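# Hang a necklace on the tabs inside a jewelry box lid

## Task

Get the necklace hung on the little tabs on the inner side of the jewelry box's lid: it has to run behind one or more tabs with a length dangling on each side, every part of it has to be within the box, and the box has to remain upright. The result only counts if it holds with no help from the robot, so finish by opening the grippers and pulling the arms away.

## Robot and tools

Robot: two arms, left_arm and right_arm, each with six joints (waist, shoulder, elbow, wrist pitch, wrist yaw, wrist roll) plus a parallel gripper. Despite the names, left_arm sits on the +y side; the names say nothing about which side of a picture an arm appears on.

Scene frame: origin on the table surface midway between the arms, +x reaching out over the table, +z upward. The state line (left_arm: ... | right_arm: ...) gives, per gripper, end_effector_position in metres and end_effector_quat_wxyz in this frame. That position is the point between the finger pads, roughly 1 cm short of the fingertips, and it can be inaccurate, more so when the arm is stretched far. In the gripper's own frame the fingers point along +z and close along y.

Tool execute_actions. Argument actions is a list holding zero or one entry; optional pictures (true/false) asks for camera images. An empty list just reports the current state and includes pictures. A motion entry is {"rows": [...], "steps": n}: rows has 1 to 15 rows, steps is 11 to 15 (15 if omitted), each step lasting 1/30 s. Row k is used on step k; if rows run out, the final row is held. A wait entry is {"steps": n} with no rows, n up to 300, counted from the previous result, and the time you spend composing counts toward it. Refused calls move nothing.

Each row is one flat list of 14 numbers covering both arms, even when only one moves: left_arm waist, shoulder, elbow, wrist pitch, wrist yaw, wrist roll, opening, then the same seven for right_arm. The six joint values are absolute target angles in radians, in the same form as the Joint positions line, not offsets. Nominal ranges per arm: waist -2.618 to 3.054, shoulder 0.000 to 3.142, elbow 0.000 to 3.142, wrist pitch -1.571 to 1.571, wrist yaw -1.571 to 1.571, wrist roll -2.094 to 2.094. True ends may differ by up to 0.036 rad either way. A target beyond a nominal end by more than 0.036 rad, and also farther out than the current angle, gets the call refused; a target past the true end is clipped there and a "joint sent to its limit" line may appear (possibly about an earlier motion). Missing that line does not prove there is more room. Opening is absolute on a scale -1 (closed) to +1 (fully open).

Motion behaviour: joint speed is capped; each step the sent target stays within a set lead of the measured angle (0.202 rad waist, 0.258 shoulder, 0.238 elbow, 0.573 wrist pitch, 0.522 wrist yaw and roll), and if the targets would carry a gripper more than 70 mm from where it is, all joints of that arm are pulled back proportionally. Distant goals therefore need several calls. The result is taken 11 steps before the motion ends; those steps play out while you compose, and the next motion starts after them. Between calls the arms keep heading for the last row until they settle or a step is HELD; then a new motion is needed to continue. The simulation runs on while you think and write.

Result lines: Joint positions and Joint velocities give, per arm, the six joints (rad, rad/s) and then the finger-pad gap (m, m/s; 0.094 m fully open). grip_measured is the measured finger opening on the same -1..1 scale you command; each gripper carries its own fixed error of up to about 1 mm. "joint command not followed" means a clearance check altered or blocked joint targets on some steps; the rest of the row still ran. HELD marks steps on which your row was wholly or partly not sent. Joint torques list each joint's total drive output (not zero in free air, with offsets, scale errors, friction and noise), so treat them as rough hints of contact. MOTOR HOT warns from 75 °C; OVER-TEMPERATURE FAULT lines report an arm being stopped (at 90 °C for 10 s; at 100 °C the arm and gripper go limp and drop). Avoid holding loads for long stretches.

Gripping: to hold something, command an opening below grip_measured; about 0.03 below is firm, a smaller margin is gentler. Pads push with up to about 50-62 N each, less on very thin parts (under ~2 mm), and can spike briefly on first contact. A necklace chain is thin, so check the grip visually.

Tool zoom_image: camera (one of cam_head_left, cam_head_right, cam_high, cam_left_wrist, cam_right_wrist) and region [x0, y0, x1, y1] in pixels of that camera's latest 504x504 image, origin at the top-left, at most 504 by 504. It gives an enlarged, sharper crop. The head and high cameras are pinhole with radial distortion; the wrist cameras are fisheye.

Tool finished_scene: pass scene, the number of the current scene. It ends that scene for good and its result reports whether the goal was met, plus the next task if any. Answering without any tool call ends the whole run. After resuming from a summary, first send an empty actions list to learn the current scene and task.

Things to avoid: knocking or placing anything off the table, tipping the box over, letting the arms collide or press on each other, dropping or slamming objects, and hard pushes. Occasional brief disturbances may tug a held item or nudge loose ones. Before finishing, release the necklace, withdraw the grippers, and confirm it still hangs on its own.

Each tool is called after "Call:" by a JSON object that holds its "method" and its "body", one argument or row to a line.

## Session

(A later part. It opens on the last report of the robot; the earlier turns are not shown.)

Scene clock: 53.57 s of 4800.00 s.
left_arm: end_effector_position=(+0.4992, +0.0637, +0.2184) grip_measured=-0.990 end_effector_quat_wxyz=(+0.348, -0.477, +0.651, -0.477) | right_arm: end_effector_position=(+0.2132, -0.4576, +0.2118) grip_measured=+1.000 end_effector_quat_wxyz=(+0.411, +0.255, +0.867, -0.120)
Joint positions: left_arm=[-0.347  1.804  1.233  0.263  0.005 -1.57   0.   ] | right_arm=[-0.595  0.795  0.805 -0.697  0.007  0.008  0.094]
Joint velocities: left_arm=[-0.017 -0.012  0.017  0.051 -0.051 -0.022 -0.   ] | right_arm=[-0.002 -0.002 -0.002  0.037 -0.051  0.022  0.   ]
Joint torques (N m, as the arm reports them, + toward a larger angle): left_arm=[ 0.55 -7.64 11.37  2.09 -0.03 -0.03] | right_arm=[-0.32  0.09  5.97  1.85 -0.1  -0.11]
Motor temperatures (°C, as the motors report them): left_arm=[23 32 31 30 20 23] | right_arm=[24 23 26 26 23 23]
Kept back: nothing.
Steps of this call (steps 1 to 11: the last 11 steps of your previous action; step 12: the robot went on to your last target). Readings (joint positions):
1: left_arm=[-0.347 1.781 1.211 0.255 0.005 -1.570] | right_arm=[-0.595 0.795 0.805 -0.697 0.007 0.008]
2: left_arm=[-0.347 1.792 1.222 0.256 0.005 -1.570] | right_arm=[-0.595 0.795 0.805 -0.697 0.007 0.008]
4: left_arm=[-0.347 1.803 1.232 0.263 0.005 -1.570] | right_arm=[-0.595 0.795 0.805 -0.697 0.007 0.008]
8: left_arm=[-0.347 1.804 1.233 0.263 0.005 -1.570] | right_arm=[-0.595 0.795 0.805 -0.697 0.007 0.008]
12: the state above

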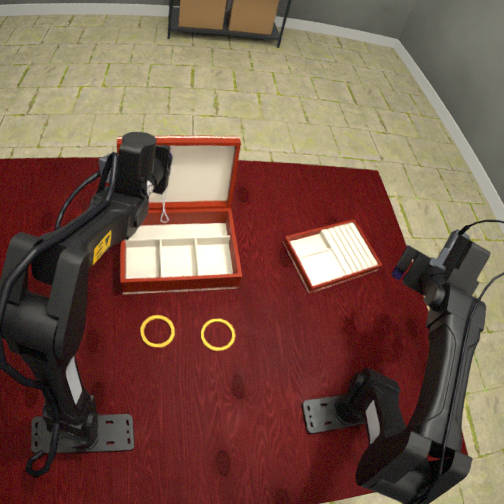

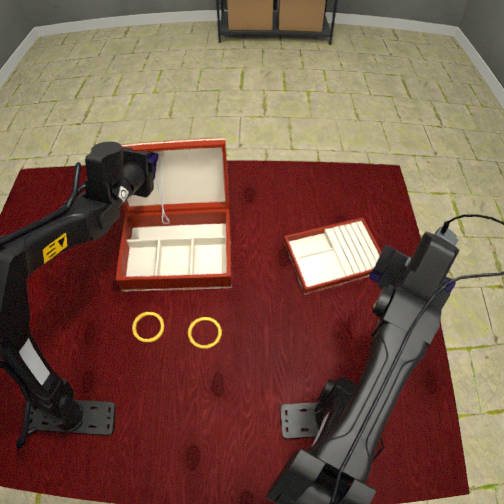

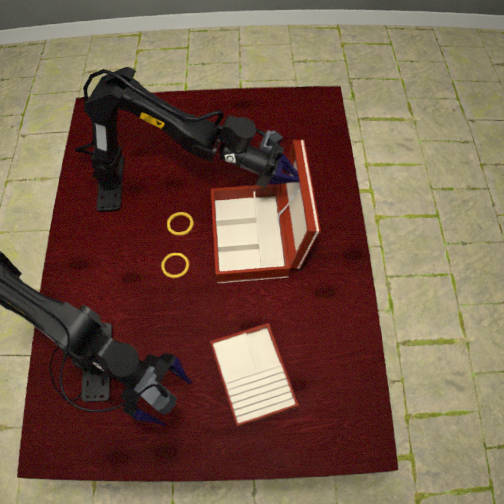

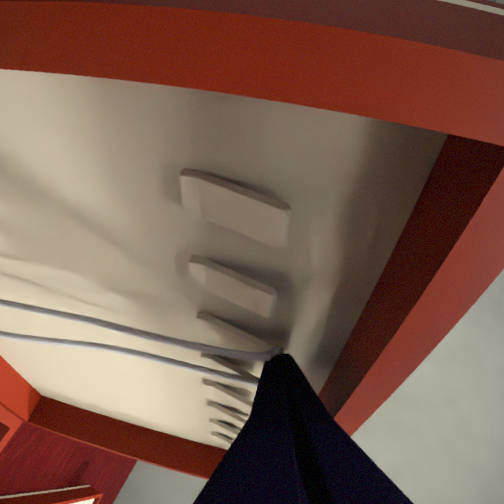

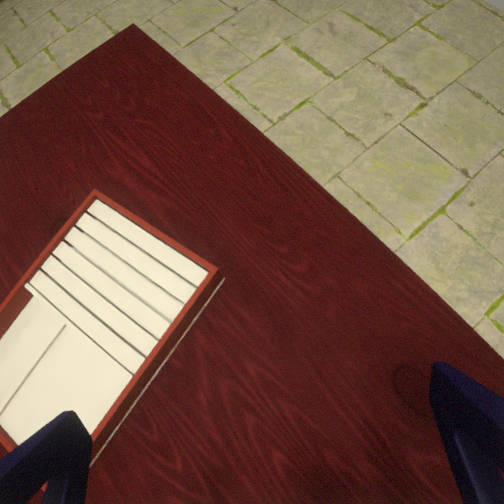

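Call:
{"method": "execute_actions", "body": {
  "actions": [
    {"rows":[[-0.34,1.825,1.265,0.262,0,-1.57,-1,-0.6,0.8,0.8,-0.715,0,0,1],[-0.34,1.835,1.275,0.262,0,-1.57,-1,-0.6,0.8,0.8,-0.715,0,0,1],[-0.34,1.845,1.29,0.262,0,-1.57,-1,-0.6,0.8,0.8,-0.715,0,0,1]],"steps":15}
  ]
}}

Call:
{"method": "execute_actions", "body": {
  "actions": [
    {"steps":12}
  ],
  "pictures": true
}}

Call:
{"method": "zoom_image", "body": {
  "camera": "cam_left_wrist",
  "region": [170,260,370,460]
}}

Scene clock: 54.63 s of 4800.00 s.
left_arm: end_effector_position=(+0.5028, +0.0625, +0.2192) grip_measured=-0.990 end_effector_quat_wxyz=(+0.349, -0.476, +0.650, -0.478) | right_arm: end_effector_position=(+0.2132, -0.4576, +0.2118) grip_measured=+1.000 end_effector_quat_wxyz=(+0.411, +0.255, +0.867, -0.120)
Joint positions: left_arm=[-0.347  1.817  1.249  0.264  0.005 -1.57   0.   ] | right_arm=[-0.595  0.795  0.805 -0.697  0.007  0.008  0.094]
Joint velocities: left_arm=[-0.007  0.164  0.222  0.007 -0.007  0.051  0.001] | right_arm=[-0.007 -0.012 -0.002 -0.007 -0.051  0.051  0.   ]
Joint torques (N m, as the arm reports them, + toward a larger angle): left_arm=[ 0.49 -7.66 11.59  2.15 -0.03 -0.04] | right_arm=[-0.27  0.24  5.86  1.83 -0.11 -0.08]
Motor temperatures (°C, as the motors report them): left_arm=[23 32 31 30 20 23] | right_arm=[24 23 26 26 23 23]
Steps of this call (steps 1 to 28: the robot went on to your last target; steps 29 to 32: the first 4 steps of this action). Readings (joint positions):
29: left_arm=[-0.347 1.804 1.233 0.264 0.005 -1.570] | right_arm=[-0.595 0.795 0.805 -0.697 0.007 0.008]
30: left_arm=[-0.347 1.805 1.235 0.264 0.005 -1.570] | right_arm=[-0.595 0.795 0.805 -0.697 0.007 0.008]
32: the state above

Scene clock: 55.03 s of 4800.00 s.
left_arm: end_effector_position=(+0.5055, +0.0617, +0.2186) grip_measured=-0.990 end_effector_quat_wxyz=(+0.349, -0.476, +0.650, -0.478) | right_arm: end_effector_position=(+0.2132, -0.4576, +0.2118) grip_measured=+1.000 end_effector_quat_wxyz=(+0.411, +0.255, +0.867, -0.120)
Joint positions: left_arm=[-0.347  1.827  1.26   0.264  0.005 -1.57   0.   ] | right_arm=[-0.595  0.795  0.805 -0.697  0.007  0.008  0.094]
Joint velocities: left_arm=[-0.002 -0.017 -0.017 -0.051 -0.051 -0.022  0.   ] | right_arm=[ 0.007 -0.012  0.012  0.007 -0.051 -0.022  0.   ]
Joint torques (N m, as the arm reports them, + toward a larger angle): left_arm=[ 0.56 -7.72 11.6   2.15 -0.03 -0.02] | right_arm=[-0.44  0.23  5.94  1.85 -0.06 -0.09]
Motor temperatures (°C, as the motors report them): left_arm=[23 32 32 30 20 23] | right_arm=[24 23 26 26 23 23]
Kept back: nothing.
Steps of this call (steps 1 to 11: the last 11 steps of your previous action; step 12: the robot went on to your last target). Readings (joint positions):
1: left_arm=[-0.347 1.822 1.255 0.264 0.005 -1.570] | right_arm=[-0.595 0.795 0.805 -0.697 0.007 0.008]
2: left_arm=[-0.347 1.826 1.258 0.264 0.005 -1.570] | right_arm=[-0.595 0.795 0.805 -0.697 0.007 0.008]
4: left_arm=[-0.347 1.827 1.260 0.264 0.005 -1.570] | right_arm=[-0.595 0.795 0.805 -0.697 0.007 0.008]
8: left_arm=[-0.347 1.827 1.260 0.264 0.005 -1.570] | right_arm=[-0.595 0.795 0.805 -0.697 0.007 0.008]
12: the state above

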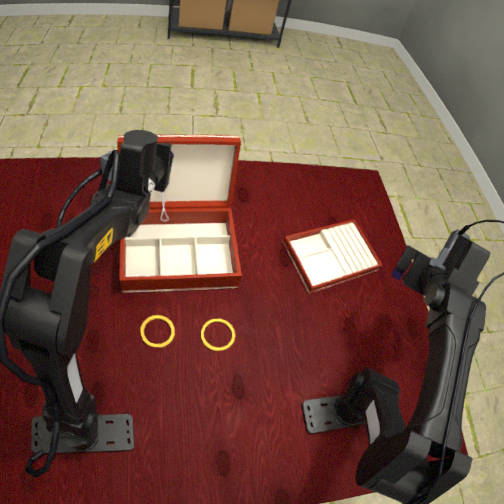

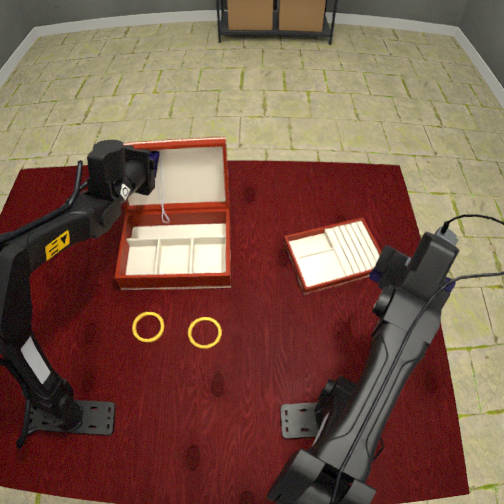

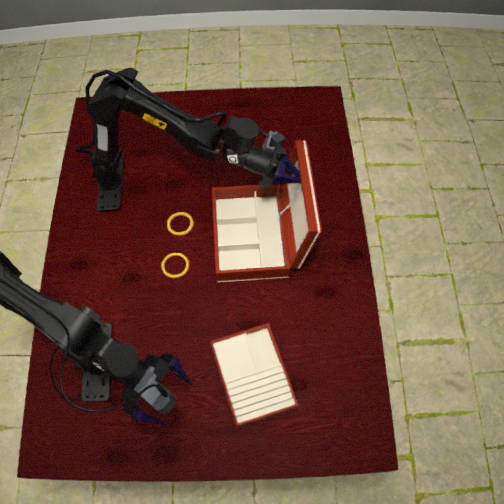

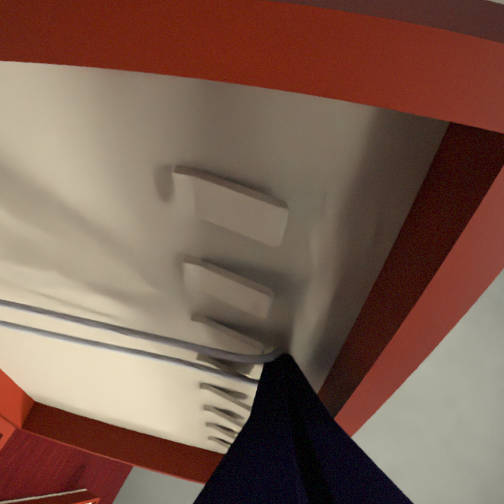

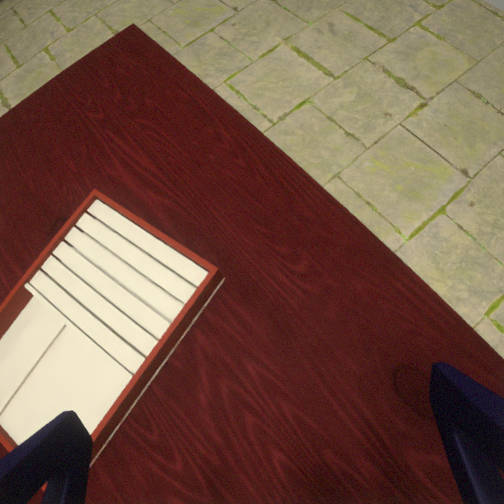

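Region (170, 260, 370, 460) of cam_left_wrist's 504x504 image, scaled by 2.520, with more detail than that image has.

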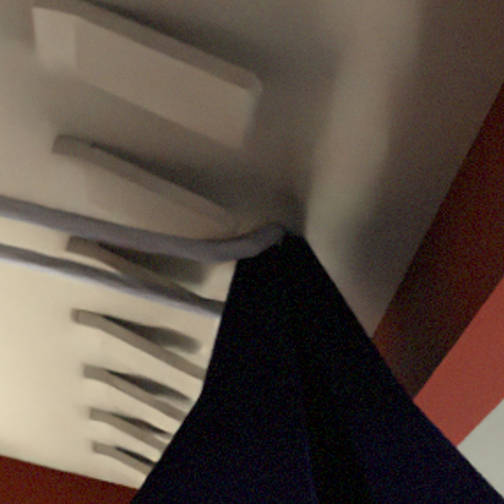

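Call:
{"method": "execute_actions", "body": {
  "actions": [
    {"rows":[[-0.35,1.845,1.29,0.262,0,-1.57,-1,-0.6,0.8,0.8,-0.715,0,0,1],[-0.36,1.845,1.29,0.262,0,-1.57,-1,-0.6,0.8,0.8,-0.715,0,0,1],[-0.364,1.855,1.30,0.262,0,-1.57,-1,-0.6,0.8,0.8,-0.715,0,0,1],[-0.364,1.865,1.31,0.262,0,-1.57,-1,-0.6,0.8,0.8,-0.715,0,0,1]],"steps":15}
  ]
}}

Call:
{"method": "execute_actions", "body": {
  "actions": [
    {"steps":12}
  ],
  "pictures": true
}}

Call:
{"method": "zoom_image", "body": {
  "camera": "cam_left_wrist",
  "region": [170,260,370,460]
}}

Scene clock: 57.00 s of 4800.00 s.
left_arm: end_effector_position=(+0.5060, +0.0610, +0.2187) grip_measured=-0.990 end_effector_quat_wxyz=(+0.349, -0.476, +0.650, -0.478) | right_arm: end_effector_position=(+0.2132, -0.4576, +0.2118) grip_measured=+1.000 end_effector_quat_wxyz=(+0.411, +0.255, +0.867, -0.120)
Joint positions: left_arm=[-0.348  1.83   1.263  0.264  0.005 -1.57   0.   ] | right_arm=[-0.595  0.795  0.805 -0.697  0.007  0.008  0.094]
Joint velocities: left_arm=[-0.007  0.085  0.159 -0.007 -0.051 -0.11  -0.   ] | right_arm=[-0.012 -0.002  0.017  0.022 -0.066 -0.081  0.   ]
Joint torques (N m, as the arm reports them, + toward a larger angle): left_arm=[-1.05 -6.81 12.53  2.15  0.02 -0.06] | right_arm=[-0.38  0.22  5.91  1.82 -0.1  -0.1 ]
Motor temperatures (°C, as the motors report them): left_arm=[23 33 32 30 20 23] | right_arm=[24 23 26 26 23 23]
Steps of this call (steps 1 to 30: the robot went on to your last target; steps 31 to 55: nothing new was sent; steps 56 to 59: the first 4 steps of this action). Readings (joint positions):
56: left_arm=[-0.347 1.827 1.260 0.264 0.005 -1.570] | right_arm=[-0.595 0.795 0.805 -0.697 0.007 0.008]
57: left_arm=[-0.347 1.827 1.260 0.264 0.005 -1.570] | right_arm=[-0.595 0.795 0.805 -0.697 0.007 0.008]
59: the state above

Scene clock: 57.40 s of 4800.00 s.
left_arm: end_effector_position=(+0.5095, +0.0567, +0.2192) grip_measured=-0.990 end_effector_quat_wxyz=(+0.349, -0.473, +0.650, -0.481) | right_arm: end_effector_position=(+0.2132, -0.4576, +0.2118) grip_measured=+1.000 end_effector_quat_wxyz=(+0.411, +0.255, +0.867, -0.120)
Joint positions: left_arm=[-0.353  1.846  1.282  0.266  0.005 -1.57   0.   ] | right_arm=[-0.595  0.795  0.805 -0.697  0.007  0.008  0.094]
Joint velocities: left_arm=[-0.032  0.002 -0.017  0.007  0.037 -0.022  0.001] | right_arm=[-0.012 -0.002 -0.002  0.007 -0.066 -0.066  0.   ]
Joint torques (N m, as the arm reports them, + toward a larger angle): left_arm=[-0.79 -7.7  11.58  2.15 -0.02 -0.04] | right_arm=[-0.58  0.42  5.86  1.87 -0.13 -0.11]
Motor temperatures (°C, as the motors report them): left_arm=[23 33 32 30 20 23] | right_arm=[24 23 26 26 23 23]
Kept back: nothing.
Steps of this call (steps 1 to 11: the last 11 steps of your previous action; step 12: the robot went on to your last target). Readings (joint positions):
1: left_arm=[-0.349 1.834 1.269 0.264 0.005 -1.570] | right_arm=[-0.595 0.795 0.805 -0.697 0.007 0.008]
2: left_arm=[-0.350 1.840 1.275 0.264 0.005 -1.570] | right_arm=[-0.595 0.795 0.805 -0.697 0.007 0.008]
4: left_arm=[-0.351 1.845 1.280 0.266 0.005 -1.570] | right_arm=[-0.595 0.795 0.805 -0.697 0.007 0.008]
8: left_arm=[-0.353 1.846 1.282 0.266 0.005 -1.570] | right_arm=[-0.595 0.795 0.805 -0.697 0.007 0.008]
12: the state above

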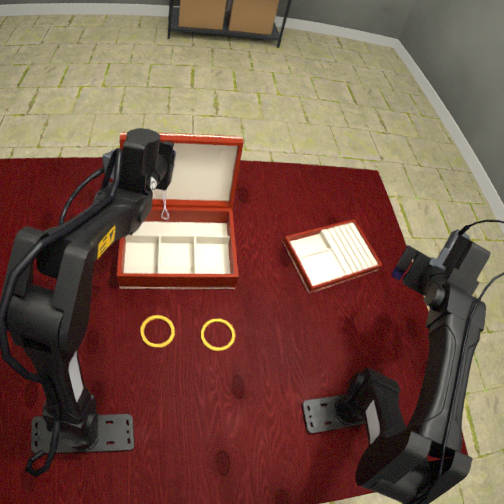

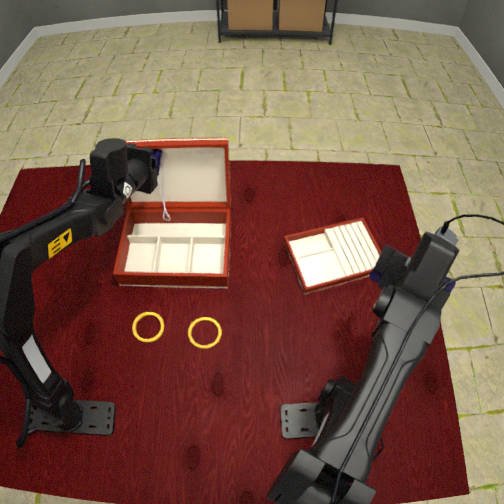

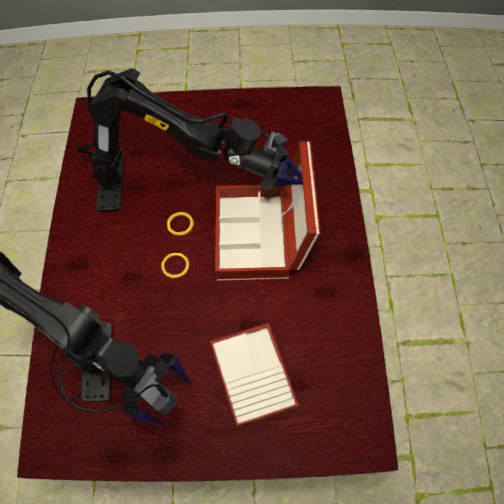

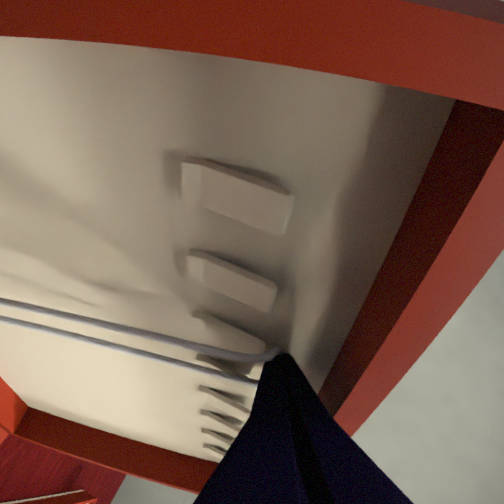

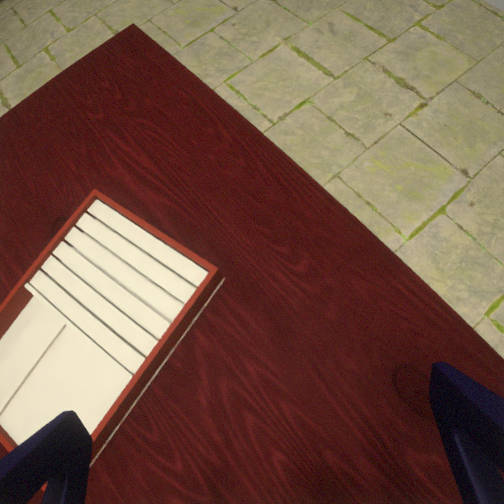

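Region (170, 260, 370, 460) of cam_left_wrist's 504x504 image, scaled by 2.520, with more detail than that image has.

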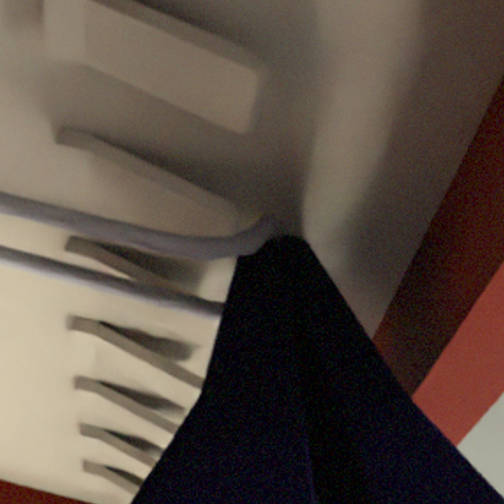

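Call:
{"method": "execute_actions", "body": {
  "actions": [
    {"rows":[[-0.35,1.83,1.26,0.262,0,-1.57,-1,-0.6,0.8,0.8,-0.715,0,0,1],[-0.35,1.81,1.24,0.262,0,-1.57,-1,-0.6,0.8,0.8,-0.715,0,0,1],[-0.35,1.79,1.22,0.262,0,-1.57,-1,-0.6,0.8,0.8,-0.715,0,0,1],[-0.35,1.77,1.20,0.262,0,-1.57,-1,-0.6,0.8,0.8,-0.715,0,0,1],[-0.35,1.75,1.18,0.262,0,-1.57,-1,-0.6,0.8,0.8,-0.715,0,0,1],[-0.35,1.74,1.17,0.262,0,-1.57,-1,-0.6,0.8,0.8,-0.715,0,0,1],[-0.37,1.74,1.17,0.262,0.05,-1.57,-1,-0.6,0.8,0.8,-0.715,0,0,1],[-0.39,1.74,1.17,0.262,0.1,-1.57,-1,-0.6,0.8,0.8,-0.715,0,0,1],[-0.41,1.74,1.17,0.262,0.15,-1.57,-1,-0.6,0.8,0.8,-0.715,0,0,1],[-0.41,1.74,1.17,0.262,0.2,-1.57,-1,-0.6,0.8,0.8,-0.715,0,0,1]],"steps":15}
  ]
}}

Call:
{"method": "execute_actions", "body": {
  "actions": [
    {"steps":15}
  ],
  "pictures": true
}}

Scene clock: 59.30 s of 4800.00 s.
left_arm: end_effector_position=(+0.5038, +0.0586, +0.2186) grip_measured=-0.990 end_effector_quat_wxyz=(+0.349, -0.474, +0.651, -0.480) | right_arm: end_effector_position=(+0.2132, -0.4576, +0.2118) grip_measured=+1.000 end_effector_quat_wxyz=(+0.411, +0.255, +0.867, -0.120)
Joint positions: left_arm=[-0.353  1.825  1.254  0.271  0.005 -1.57   0.   ] | right_arm=[-0.595  0.795  0.805 -0.697  0.007  0.008  0.094]
Joint velocities: left_arm=[-0.012 -0.403 -0.51   0.037  0.022  0.007 -0.   ] | right_arm=[-0.002  0.002 -0.002 -0.022 -0.007 -0.081  0.   ]
Joint torques (N m, as the arm reports them, + toward a larger angle): left_arm=[  0.26 -11.33   7.05   2.    -0.02  -0.05] | right_arm=[-0.43  0.31  5.87  1.86 -0.08 -0.1 ]
Motor temperatures (°C, as the motors report them): left_arm=[23 33 33 31 20 23] | right_arm=[24 23 26 26 23 23]
Steps of this call (steps 1 to 30: the robot went on to your last target; steps 31 to 53: nothing new was sent; steps 54 to 57: the first 4 steps of this action). Readings (joint positions):
54: left_arm=[-0.353 1.846 1.282 0.266 0.005 -1.570] | right_arm=[-0.595 0.795 0.805 -0.697 0.007 0.008]
55: left_arm=[-0.353 1.844 1.279 0.268 0.005 -1.570] | right_arm=[-0.595 0.795 0.805 -0.697 0.007 0.008]
57: the state above

Scene clock: 59.80 s of 4800.00 s.
left_arm: end_effector_position=(+0.4637, +0.0063, +0.2262) grip_measured=-0.990 end_effector_quat_wxyz=(+0.277, -0.409, +0.689, -0.530) | right_arm: end_effector_position=(+0.2132, -0.4576, +0.2118) grip_measured=+1.000 end_effector_quat_wxyz=(+0.411, +0.255, +0.867, -0.120)
Joint positions: left_arm=[-0.411  1.756  1.19   0.272  0.178 -1.57   0.   ] | right_arm=[-0.595  0.795  0.805 -0.697  0.007  0.008  0.094]
Joint velocities: left_arm=[ 0.022  0.012 -0.012 -0.007  0.081 -0.037 -0.   ] | right_arm=[-0.012 -0.017 -0.002  0.007  0.037 -0.022  0.   ]
Joint torques (N m, as the arm reports them, + toward a larger angle): left_arm=[ 0.26 -9.53  7.44  2.09  0.16 -0.03] | right_arm=[-0.52  0.24  5.85  1.85 -0.13 -0.14]
Motor temperatures (°C, as the motors report them): left_arm=[23 33 32 31 20 23] | right_arm=[24 23 26 26 23 23]
Kept back: nothing.
Steps of this call (steps 1 to 11: the last 11 steps of your previous action; steps 12 to 15: the robot went on to your last target). Readings (joint positions):
1: left_arm=[-0.353 1.809 1.235 0.271 0.005 -1.570] | right_arm=[-0.595 0.795 0.805 -0.697 0.007 0.008]
2: left_arm=[-0.353 1.791 1.215 0.271 0.005 -1.570] | right_arm=[-0.595 0.795 0.805 -0.697 0.007 0.008]
4: left_arm=[-0.355 1.766 1.192 0.271 0.021 -1.570] | right_arm=[-0.595 0.795 0.805 -0.697 0.007 0.008]
8: left_arm=[-0.390 1.756 1.190 0.272 0.111 -1.570] | right_arm=[-0.595 0.795 0.805 -0.697 0.007 0.008]
15: the state above

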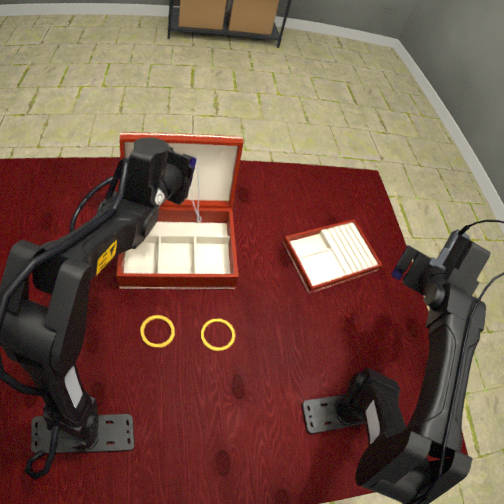

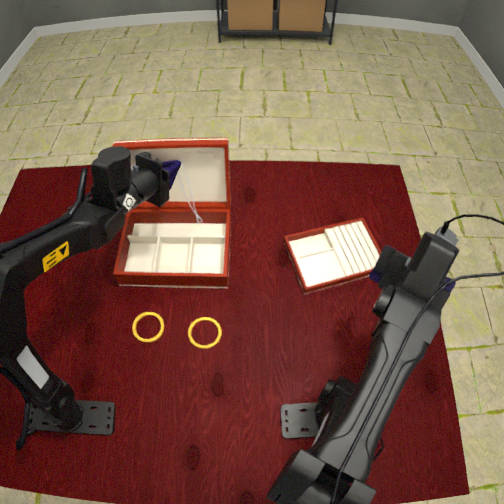

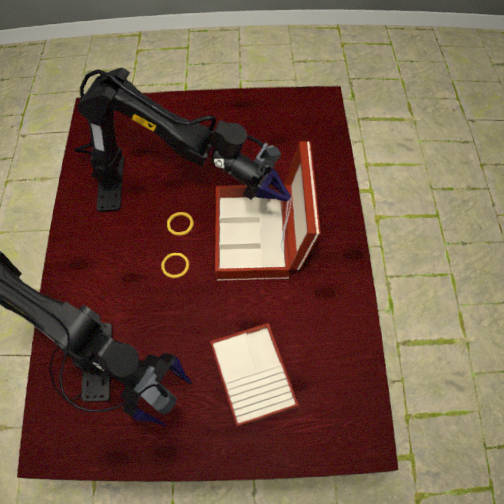

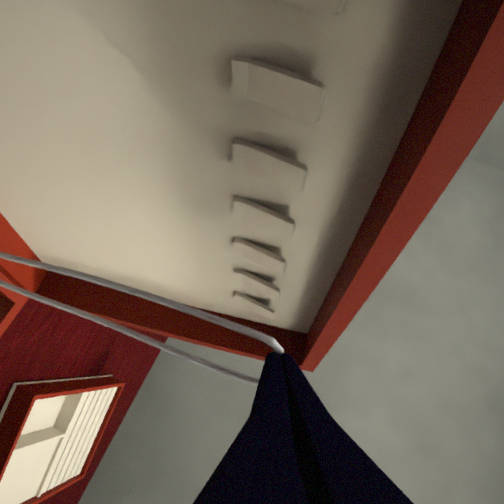

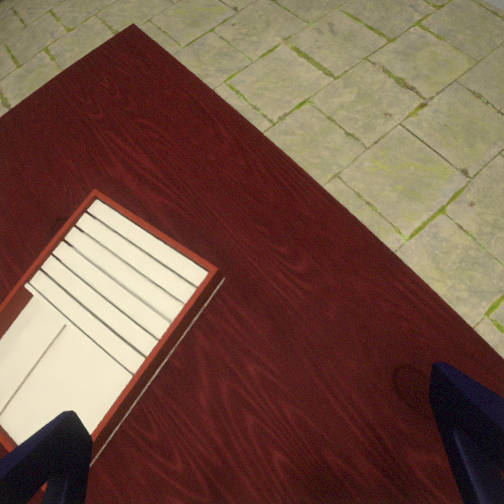

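Call:
{"method": "execute_actions", "body": {
  "actions": [
    {"rows":[[-0.41,1.74,1.17,0.262,0.16,-1.57,-1,-0.6,0.8,0.8,-0.715,0,0,1],[-0.41,1.74,1.17,0.262,0.12,-1.57,-1,-0.6,0.8,0.8,-0.715,0,0,1],[-0.41,1.74,1.17,0.262,0.08,-1.57,-1,-0.6,0.8,0.8,-0.715,0,0,1],[-0.41,1.74,1.17,0.262,0.04,-1.57,-1,-0.6,0.8,0.8,-0.715,0,0,1],[-0.41,1.74,1.17,0.262,0,-1.57,-1,-0.6,0.8,0.8,-0.715,0,0,1],[-0.41,1.74,1.17,0.262,-0.04,-1.57,-1,-0.6,0.8,0.8,-0.715,0,0,1],[-0.41,1.74,1.17,0.262,-0.08,-1.57,-1,-0.6,0.8,0.8,-0.715,0,0,1],[-0.41,1.74,1.17,0.262,-0.12,-1.57,-1,-0.6,0.8,0.8,-0.715,0,0,1],[-0.41,1.74,1.17,0.262,-0.16,-1.57,-1,-0.6,0.8,0.8,-0.715,0,0,1],[-0.41,1.74,1.17,0.262,-0.2,-1.57,-1,-0.6,0.8,0.8,-0.715,0,0,1],[-0.41,1.74,1.17,0.262,-0.24,-1.57,-1,-0.6,0.8,0.8,-0.715,0,0,1],[-0.41,1.74,1.17,0.262,-0.28,-1.57,-1,-0.6,0.8,0.8,-0.715,0,0,1],[-0.41,1.74,1.17,0.262,-0.32,-1.57,-1,-0.6,0.8,0.8,-0.715,0,0,1],[-0.41,1.74,1.17,0.262,-0.36,-1.57,-1,-0.6,0.8,0.8,-0.715,0,0,1],[-0.41,1.74,1.17,0.262,-0.42,-1.57,-1,-0.6,0.8,0.8,-0.715,0,0,1]],"steps":15}
  ]
}}

Call:
{"method": "execute_actions", "body": {
  "actions": [
    {"steps":25}
  ],
  "pictures": true
}}

Scene clock: 60.83 s of 4800.00 s.
left_arm: end_effector_position=(+0.4666, +0.0113, +0.2260) grip_measured=-0.990 end_effector_quat_wxyz=(+0.289, -0.418, +0.685, -0.523) | right_arm: end_effector_position=(+0.2132, -0.4576, +0.2118) grip_measured=+1.000 end_effector_quat_wxyz=(+0.411, +0.255, +0.867, -0.120)
Joint positions: left_arm=[-0.411  1.756  1.19   0.272  0.146 -1.57   0.   ] | right_arm=[-0.595  0.795  0.805 -0.697  0.007  0.008  0.094]
Joint velocities: left_arm=[-0.002 -0.007  0.022 -0.095 -0.696  0.007 -0.   ] | right_arm=[ 0.012 -0.002  0.002 -0.022 -0.022  0.022  0.   ]
Joint torques (N m, as the arm reports them, + toward a larger angle): left_arm=[ 0.09 -9.52  7.43  2.07 -0.06 -0.03] | right_arm=[-0.28  0.23  5.91  1.86 -0.08 -0.1 ]
Motor temperatures (°C, as the motors report them): left_arm=[23 34 32 31 20 23] | right_arm=[24 23 26 26 23 23]
Steps of this call (steps 1 to 27: the robot went on to your last target; steps 28 to 31: the first 4 steps of this action). Readings (joint positions):
28: left_arm=[-0.411 1.756 1.190 0.272 0.189 -1.570] | right_arm=[-0.595 0.795 0.805 -0.697 0.007 0.008]
29: left_arm=[-0.411 1.756 1.190 0.272 0.181 -1.570] | right_arm=[-0.595 0.795 0.805 -0.697 0.007 0.008]
31: the state above

Scene clock: 61.67 s of 4800.00 s.
left_arm: end_effector_position=(+0.4898, +0.1043, +0.2295) grip_measured=-0.990 end_effector_quat_wxyz=(+0.462, -0.543, +0.582, -0.391) | right_arm: end_effector_position=(+0.2132, -0.4576, +0.2118) grip_measured=+1.000 end_effector_quat_wxyz=(+0.411, +0.255, +0.867, -0.120)
Joint positions: left_arm=[-0.411  1.756  1.19   0.272 -0.399 -1.57   0.   ] | right_arm=[-0.595  0.795  0.805 -0.697  0.007  0.008  0.094]
Joint velocities: left_arm=[-0.017  0.007 -0.017 -0.095 -0.037 -0.007 -0.001] | right_arm=[ 0.012  0.007 -0.007 -0.007  0.007 -0.007  0.   ]
Joint torques (N m, as the arm reports them, + toward a larger angle): left_arm=[ 0.18 -9.52  7.39  2.04 -0.24 -0.03] | right_arm=[-0.38  0.55  5.93  1.87 -0.15 -0.06]
Motor temperatures (°C, as the motors report them): left_arm=[23 34 32 31 20 23] | right_arm=[24 23 26 26 23 23]
Kept back: nothing.
Steps of this call (steps 1 to 11: the last 11 steps of your previous action; steps 12 to 25: the robot went on to your last target). Readings (joint positions):
1: left_arm=[-0.411 1.756 1.190 0.272 0.121 -1.570] | right_arm=[-0.595 0.795 0.805 -0.697 0.007 0.008]
2: left_arm=[-0.411 1.756 1.190 0.272 0.094 -1.570] | right_arm=[-0.595 0.795 0.805 -0.697 0.007 0.008]
4: left_arm=[-0.411 1.756 1.190 0.272 0.032 -1.570] | right_arm=[-0.595 0.795 0.805 -0.697 0.007 0.008]
8: left_arm=[-0.411 1.756 1.190 0.272 -0.109 -1.570] | right_arm=[-0.595 0.795 0.805 -0.697 0.007 0.008]
25: the state above

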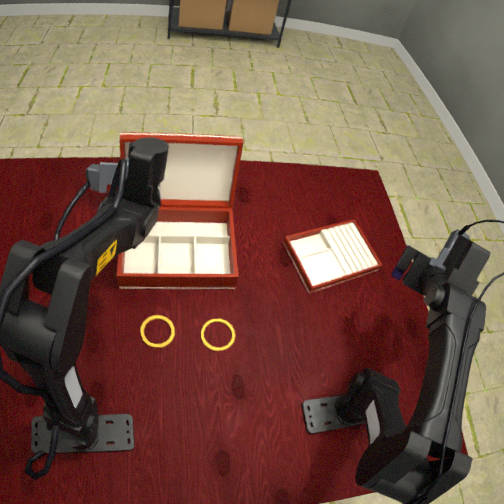

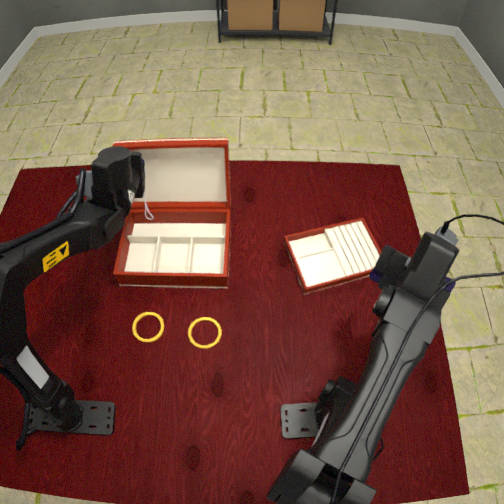

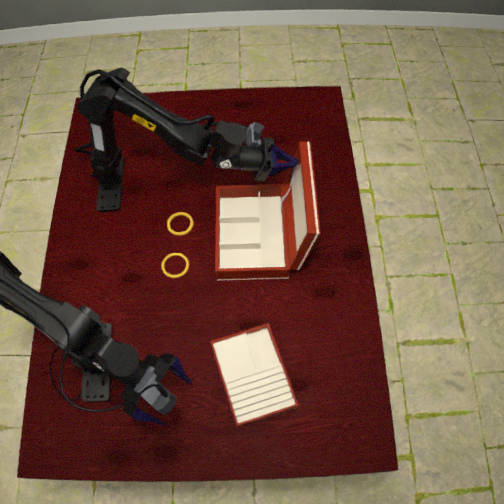

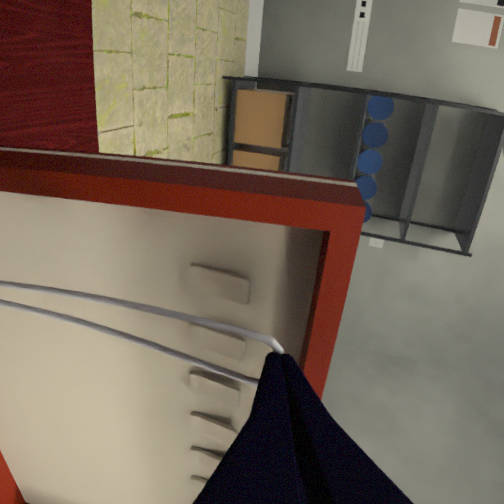

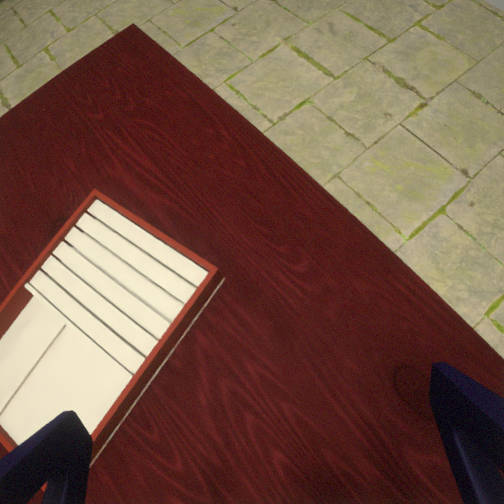

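Call:
{"method": "execute_actions", "body": {
  "actions": [
    {"rows":[[-0.42,1.75,1.165,0.262,-0.42,-1.57,-1,-0.6,0.8,0.8,-0.715,0,0,1],[-0.435,1.75,1.155,0.262,-0.42,-1.57,-1,-0.6,0.8,0.8,-0.715,0,0,1],[-0.45,1.75,1.15,0.262,-0.42,-1.57,-1,-0.6,0.8,0.8,-0.715,0,0,1],[-0.46,1.75,1.15,0.262,-0.42,-1.57,-1,-0.6,0.8,0.8,-0.715,0,0,1]],"steps":15}
  ]
}}

Call:
{"method": "execute_actions", "body": {
  "actions": [
    {"steps":12}
  ],
  "pictures": true
}}

Scene clock: 62.40 s of 4800.00 s.
left_arm: end_effector_position=(+0.4875, +0.1012, +0.2263) grip_measured=-0.990 end_effector_quat_wxyz=(+0.462, -0.543, +0.584, -0.389) | right_arm: end_effector_position=(+0.2132, -0.4576, +0.2118) grip_measured=+1.000 end_effector_quat_wxyz=(+0.411, +0.255, +0.867, -0.120)
Joint positions: left_arm=[-0.421  1.756  1.182  0.274 -0.409 -1.57   0.   ] | right_arm=[-0.595  0.795  0.805 -0.697  0.007  0.008  0.094]
Joint velocities: left_arm=[-0.222 -0.002 -0.139  0.037 -0.066 -0.051  0.   ] | right_arm=[-0.002 -0.007 -0.002 -0.022 -0.037  0.022  0.   ]
Joint torques (N m, as the arm reports them, + toward a larger angle): left_arm=[-1.87 -8.75  6.98  1.99 -0.1  -0.04] | right_arm=[-0.34  0.16  5.92  1.85 -0.11 -0.08]
Motor temperatures (°C, as the motors report them): left_arm=[23 34 32 31 20 23] | right_arm=[24 23 26 26 23 23]
Steps of this call (steps 1 to 18: the robot went on to your last target; steps 19 to 22: the first 4 steps of this action). Readings (joint positions):
19: left_arm=[-0.411 1.756 1.190 0.272 -0.405 -1.570] | right_arm=[-0.595 0.795 0.805 -0.697 0.007 0.008]
20: left_arm=[-0.412 1.756 1.189 0.272 -0.406 -1.570] | right_arm=[-0.595 0.795 0.805 -0.697 0.007 0.008]
22: the state above

Scene clock: 62.80 s of 4800.00 s.
left_arm: end_effector_position=(+0.4807, +0.0833, +0.2204) grip_measured=-0.990 end_effector_quat_wxyz=(+0.453, -0.533, +0.597, -0.392) | right_arm: end_effector_position=(+0.2132, -0.4576, +0.2118) grip_measured=+1.000 end_effector_quat_wxyz=(+0.411, +0.255, +0.867, -0.120)
Joint positions: left_arm=[-0.458  1.756  1.169  0.274 -0.41  -1.57   0.   ] | right_arm=[-0.595  0.795  0.805 -0.697  0.007  0.008  0.094]
Joint velocities: left_arm=[ 0.007  0.012 -0.002 -0.007 -0.007 -0.022  0.   ] | right_arm=[-0.002  0.007  0.002 -0.037 -0.022 -0.022  0.   ]
Joint torques (N m, as the arm reports them, + toward a larger angle): left_arm=[-0.24 -8.72  7.49  2.   -0.2  -0.03] | right_arm=[-0.42  0.35  5.94  1.83 -0.09 -0.11]
Motor temperatures (°C, as the motors report them): left_arm=[23 34 32 31 20 23] | right_arm=[24 23 26 26 23 23]
Kept back: nothing.
Steps of this call (steps 1 to 11: the last 11 steps of your previous action; step 12: the robot went on to your last target). Readings (joint positions):
1: left_arm=[-0.430 1.756 1.177 0.274 -0.410 -1.570] | right_arm=[-0.595 0.795 0.805 -0.697 0.007 0.008]
2: left_arm=[-0.438 1.756 1.173 0.274 -0.410 -1.570] | right_arm=[-0.595 0.795 0.805 -0.697 0.007 0.008]
4: left_arm=[-0.452 1.756 1.169 0.274 -0.410 -1.570] | right_arm=[-0.595 0.795 0.805 -0.697 0.007 0.008]
8: left_arm=[-0.458 1.756 1.169 0.274 -0.410 -1.570] | right_arm=[-0.595 0.795 0.805 -0.697 0.007 0.008]
12: the state above

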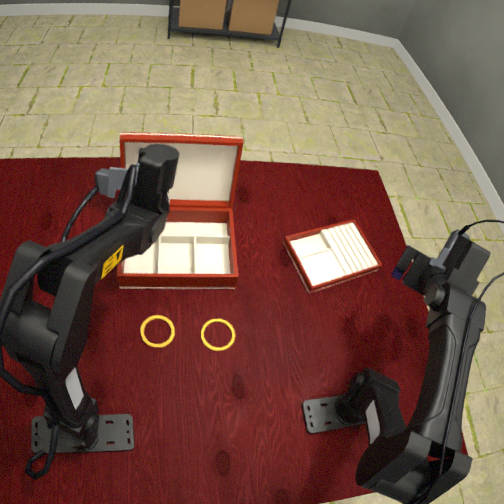

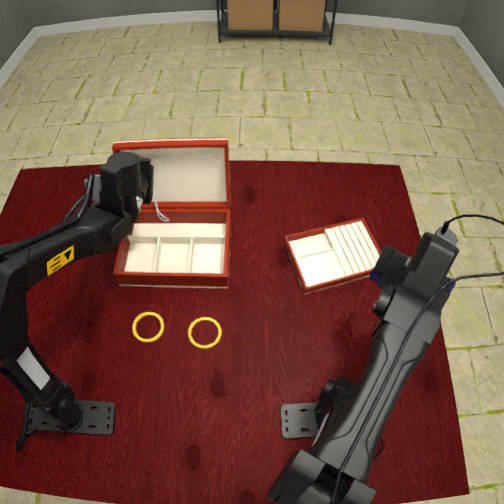

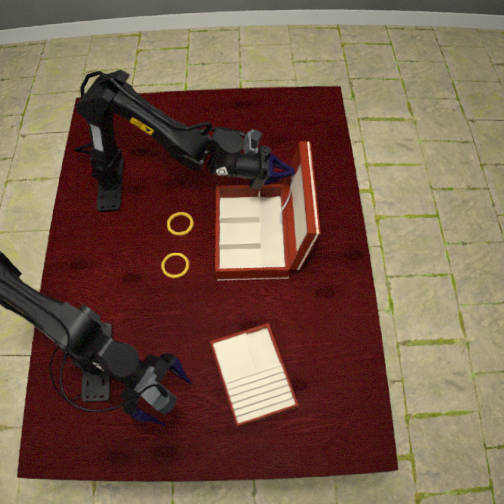

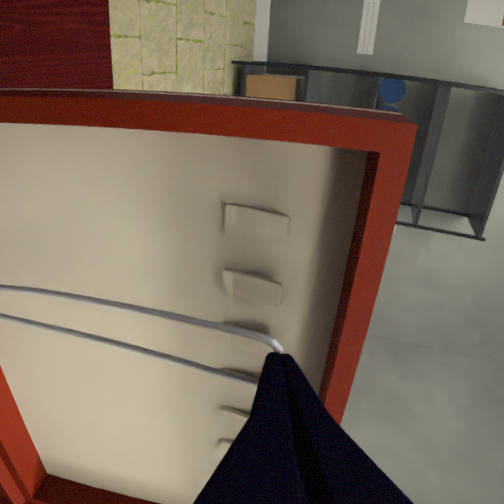

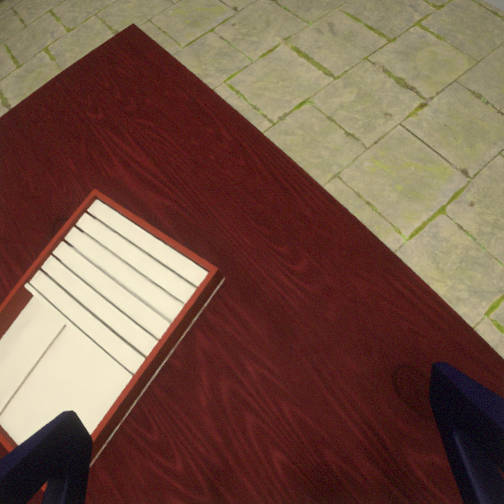

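Call:
{"method": "execute_actions", "body": {
  "actions": [
    {"rows":[[-0.455,1.775,1.20,0.27,-0.42,-1.57,-1,-0.6,0.8,0.8,-0.715,0,0,1],[-0.45,1.79,1.22,0.27,-0.42,-1.57,-1,-0.6,0.8,0.8,-0.715,0,0,1],[-0.445,1.81,1.24,0.27,-0.42,-1.57,-1,-0.6,0.8,0.8,-0.715,0,0,1],[-0.44,1.83,1.255,0.27,-0.42,-1.57,-1,-0.6,0.8,0.8,-0.715,0,0,1],[-0.435,1.845,1.27,0.27,-0.42,-1.57,-1,-0.6,0.8,0.8,-0.715,0,0,1]],"steps":15}
  ]
}}

Call:
{"method": "execute_actions", "body": {
  "actions": [
    {"steps":12}
  ],
  "pictures": true
}}

Scene clock: 63.50 s of 4800.00 s.
left_arm: end_effector_position=(+0.4870, +0.0811, +0.2220) grip_measured=-0.990 end_effector_quat_wxyz=(+0.454, -0.533, +0.595, -0.394) | right_arm: end_effector_position=(+0.2132, -0.4576, +0.2118) grip_measured=+1.000 end_effector_quat_wxyz=(+0.411, +0.255, +0.867, -0.120)
Joint positions: left_arm=[-0.457  1.778  1.197  0.274 -0.41  -1.57   0.   ] | right_arm=[-0.595  0.795  0.805 -0.697  0.007  0.008  0.094]
Joint velocities: left_arm=[ 0.012  0.403  0.535 -0.022 -0.007 -0.081 -0.001] | right_arm=[ 0.007 -0.002 -0.012 -0.022 -0.051  0.007  0.   ]
Joint torques (N m, as the arm reports them, + toward a larger angle): left_arm=[ 1.26 -6.49 11.31  2.05 -0.16 -0.04] | right_arm=[-0.42  0.35  5.85  1.83 -0.12 -0.08]
Motor temperatures (°C, as the motors report them): left_arm=[23 34 32 31 20 23] | right_arm=[24 23 26 26 23 23]
Steps of this call (steps 1 to 17: the robot went on to your last target; steps 18 to 21: the first 4 steps of this action). Readings (joint positions):
18: left_arm=[-0.458 1.756 1.169 0.274 -0.410 -1.570] | right_arm=[-0.595 0.795 0.805 -0.697 0.007 0.008]
19: left_arm=[-0.458 1.758 1.171 0.274 -0.410 -1.570] | right_arm=[-0.595 0.795 0.805 -0.697 0.007 0.008]
21: the state above

Scene clock: 63.90 s of 4800.00 s.
left_arm: end_effector_position=(+0.5013, +0.0826, +0.2153) grip_measured=-0.990 end_effector_quat_wxyz=(+0.456, -0.537, +0.593, -0.390) | right_arm: end_effector_position=(+0.2132, -0.4576, +0.2118) grip_measured=+1.000 end_effector_quat_wxyz=(+0.411, +0.255, +0.867, -0.120)
Joint positions: left_arm=[-0.444  1.835  1.244  0.281 -0.41  -1.57   0.   ] | right_arm=[-0.595  0.795  0.805 -0.697  0.007  0.008  0.094]
Joint velocities: left_arm=[-0.007 -0.007 -0.007 -0.007 -0.051 -0.007 -0.001] | right_arm=[-0.007  0.012  0.012  0.007 -0.007  0.022  0.   ]
Joint torques (N m, as the arm reports them, + toward a larger angle): left_arm=[ 0.67 -8.3  11.24  2.02 -0.17 -0.04] | right_arm=[-0.47  0.31  5.8   1.87 -0.12 -0.13]
Motor temperatures (°C, as the motors report them): left_arm=[23 35 32 31 20 23] | right_arm=[24 23 26 26 23 23]
Kept back: nothing.
Steps of this call (steps 1 to 11: the last 11 steps of your previous action; step 12: the robot went on to your last target). Readings (joint positions):
1: left_arm=[-0.456 1.794 1.216 0.276 -0.410 -1.570] | right_arm=[-0.595 0.795 0.805 -0.697 0.007 0.008]
2: left_arm=[-0.453 1.809 1.231 0.278 -0.410 -1.570] | right_arm=[-0.595 0.795 0.805 -0.697 0.007 0.008]
4: left_arm=[-0.449 1.827 1.243 0.281 -0.410 -1.570] | right_arm=[-0.595 0.795 0.805 -0.697 0.007 0.008]
8: left_arm=[-0.444 1.835 1.244 0.281 -0.410 -1.570] | right_arm=[-0.595 0.795 0.805 -0.697 0.007 0.008]
12: the state above

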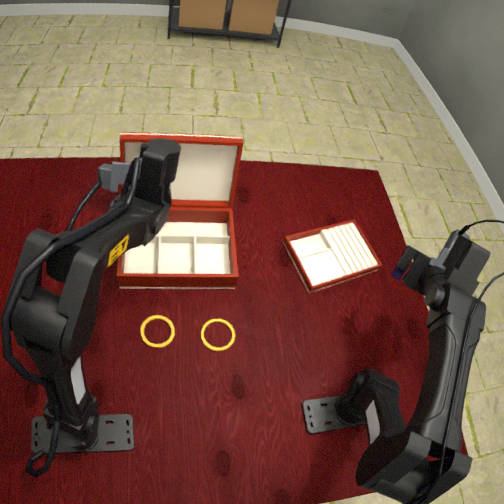

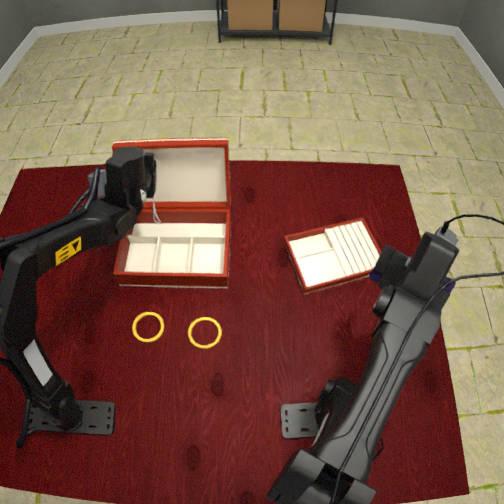

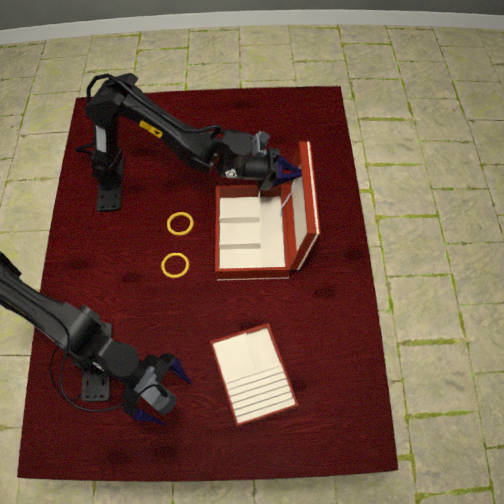

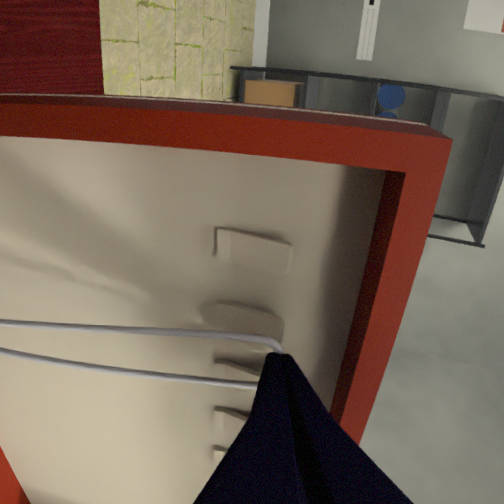

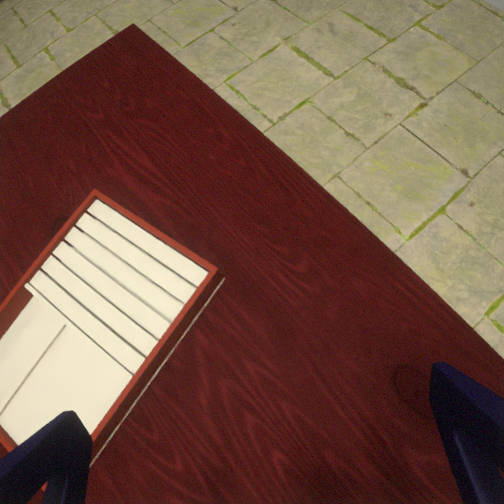

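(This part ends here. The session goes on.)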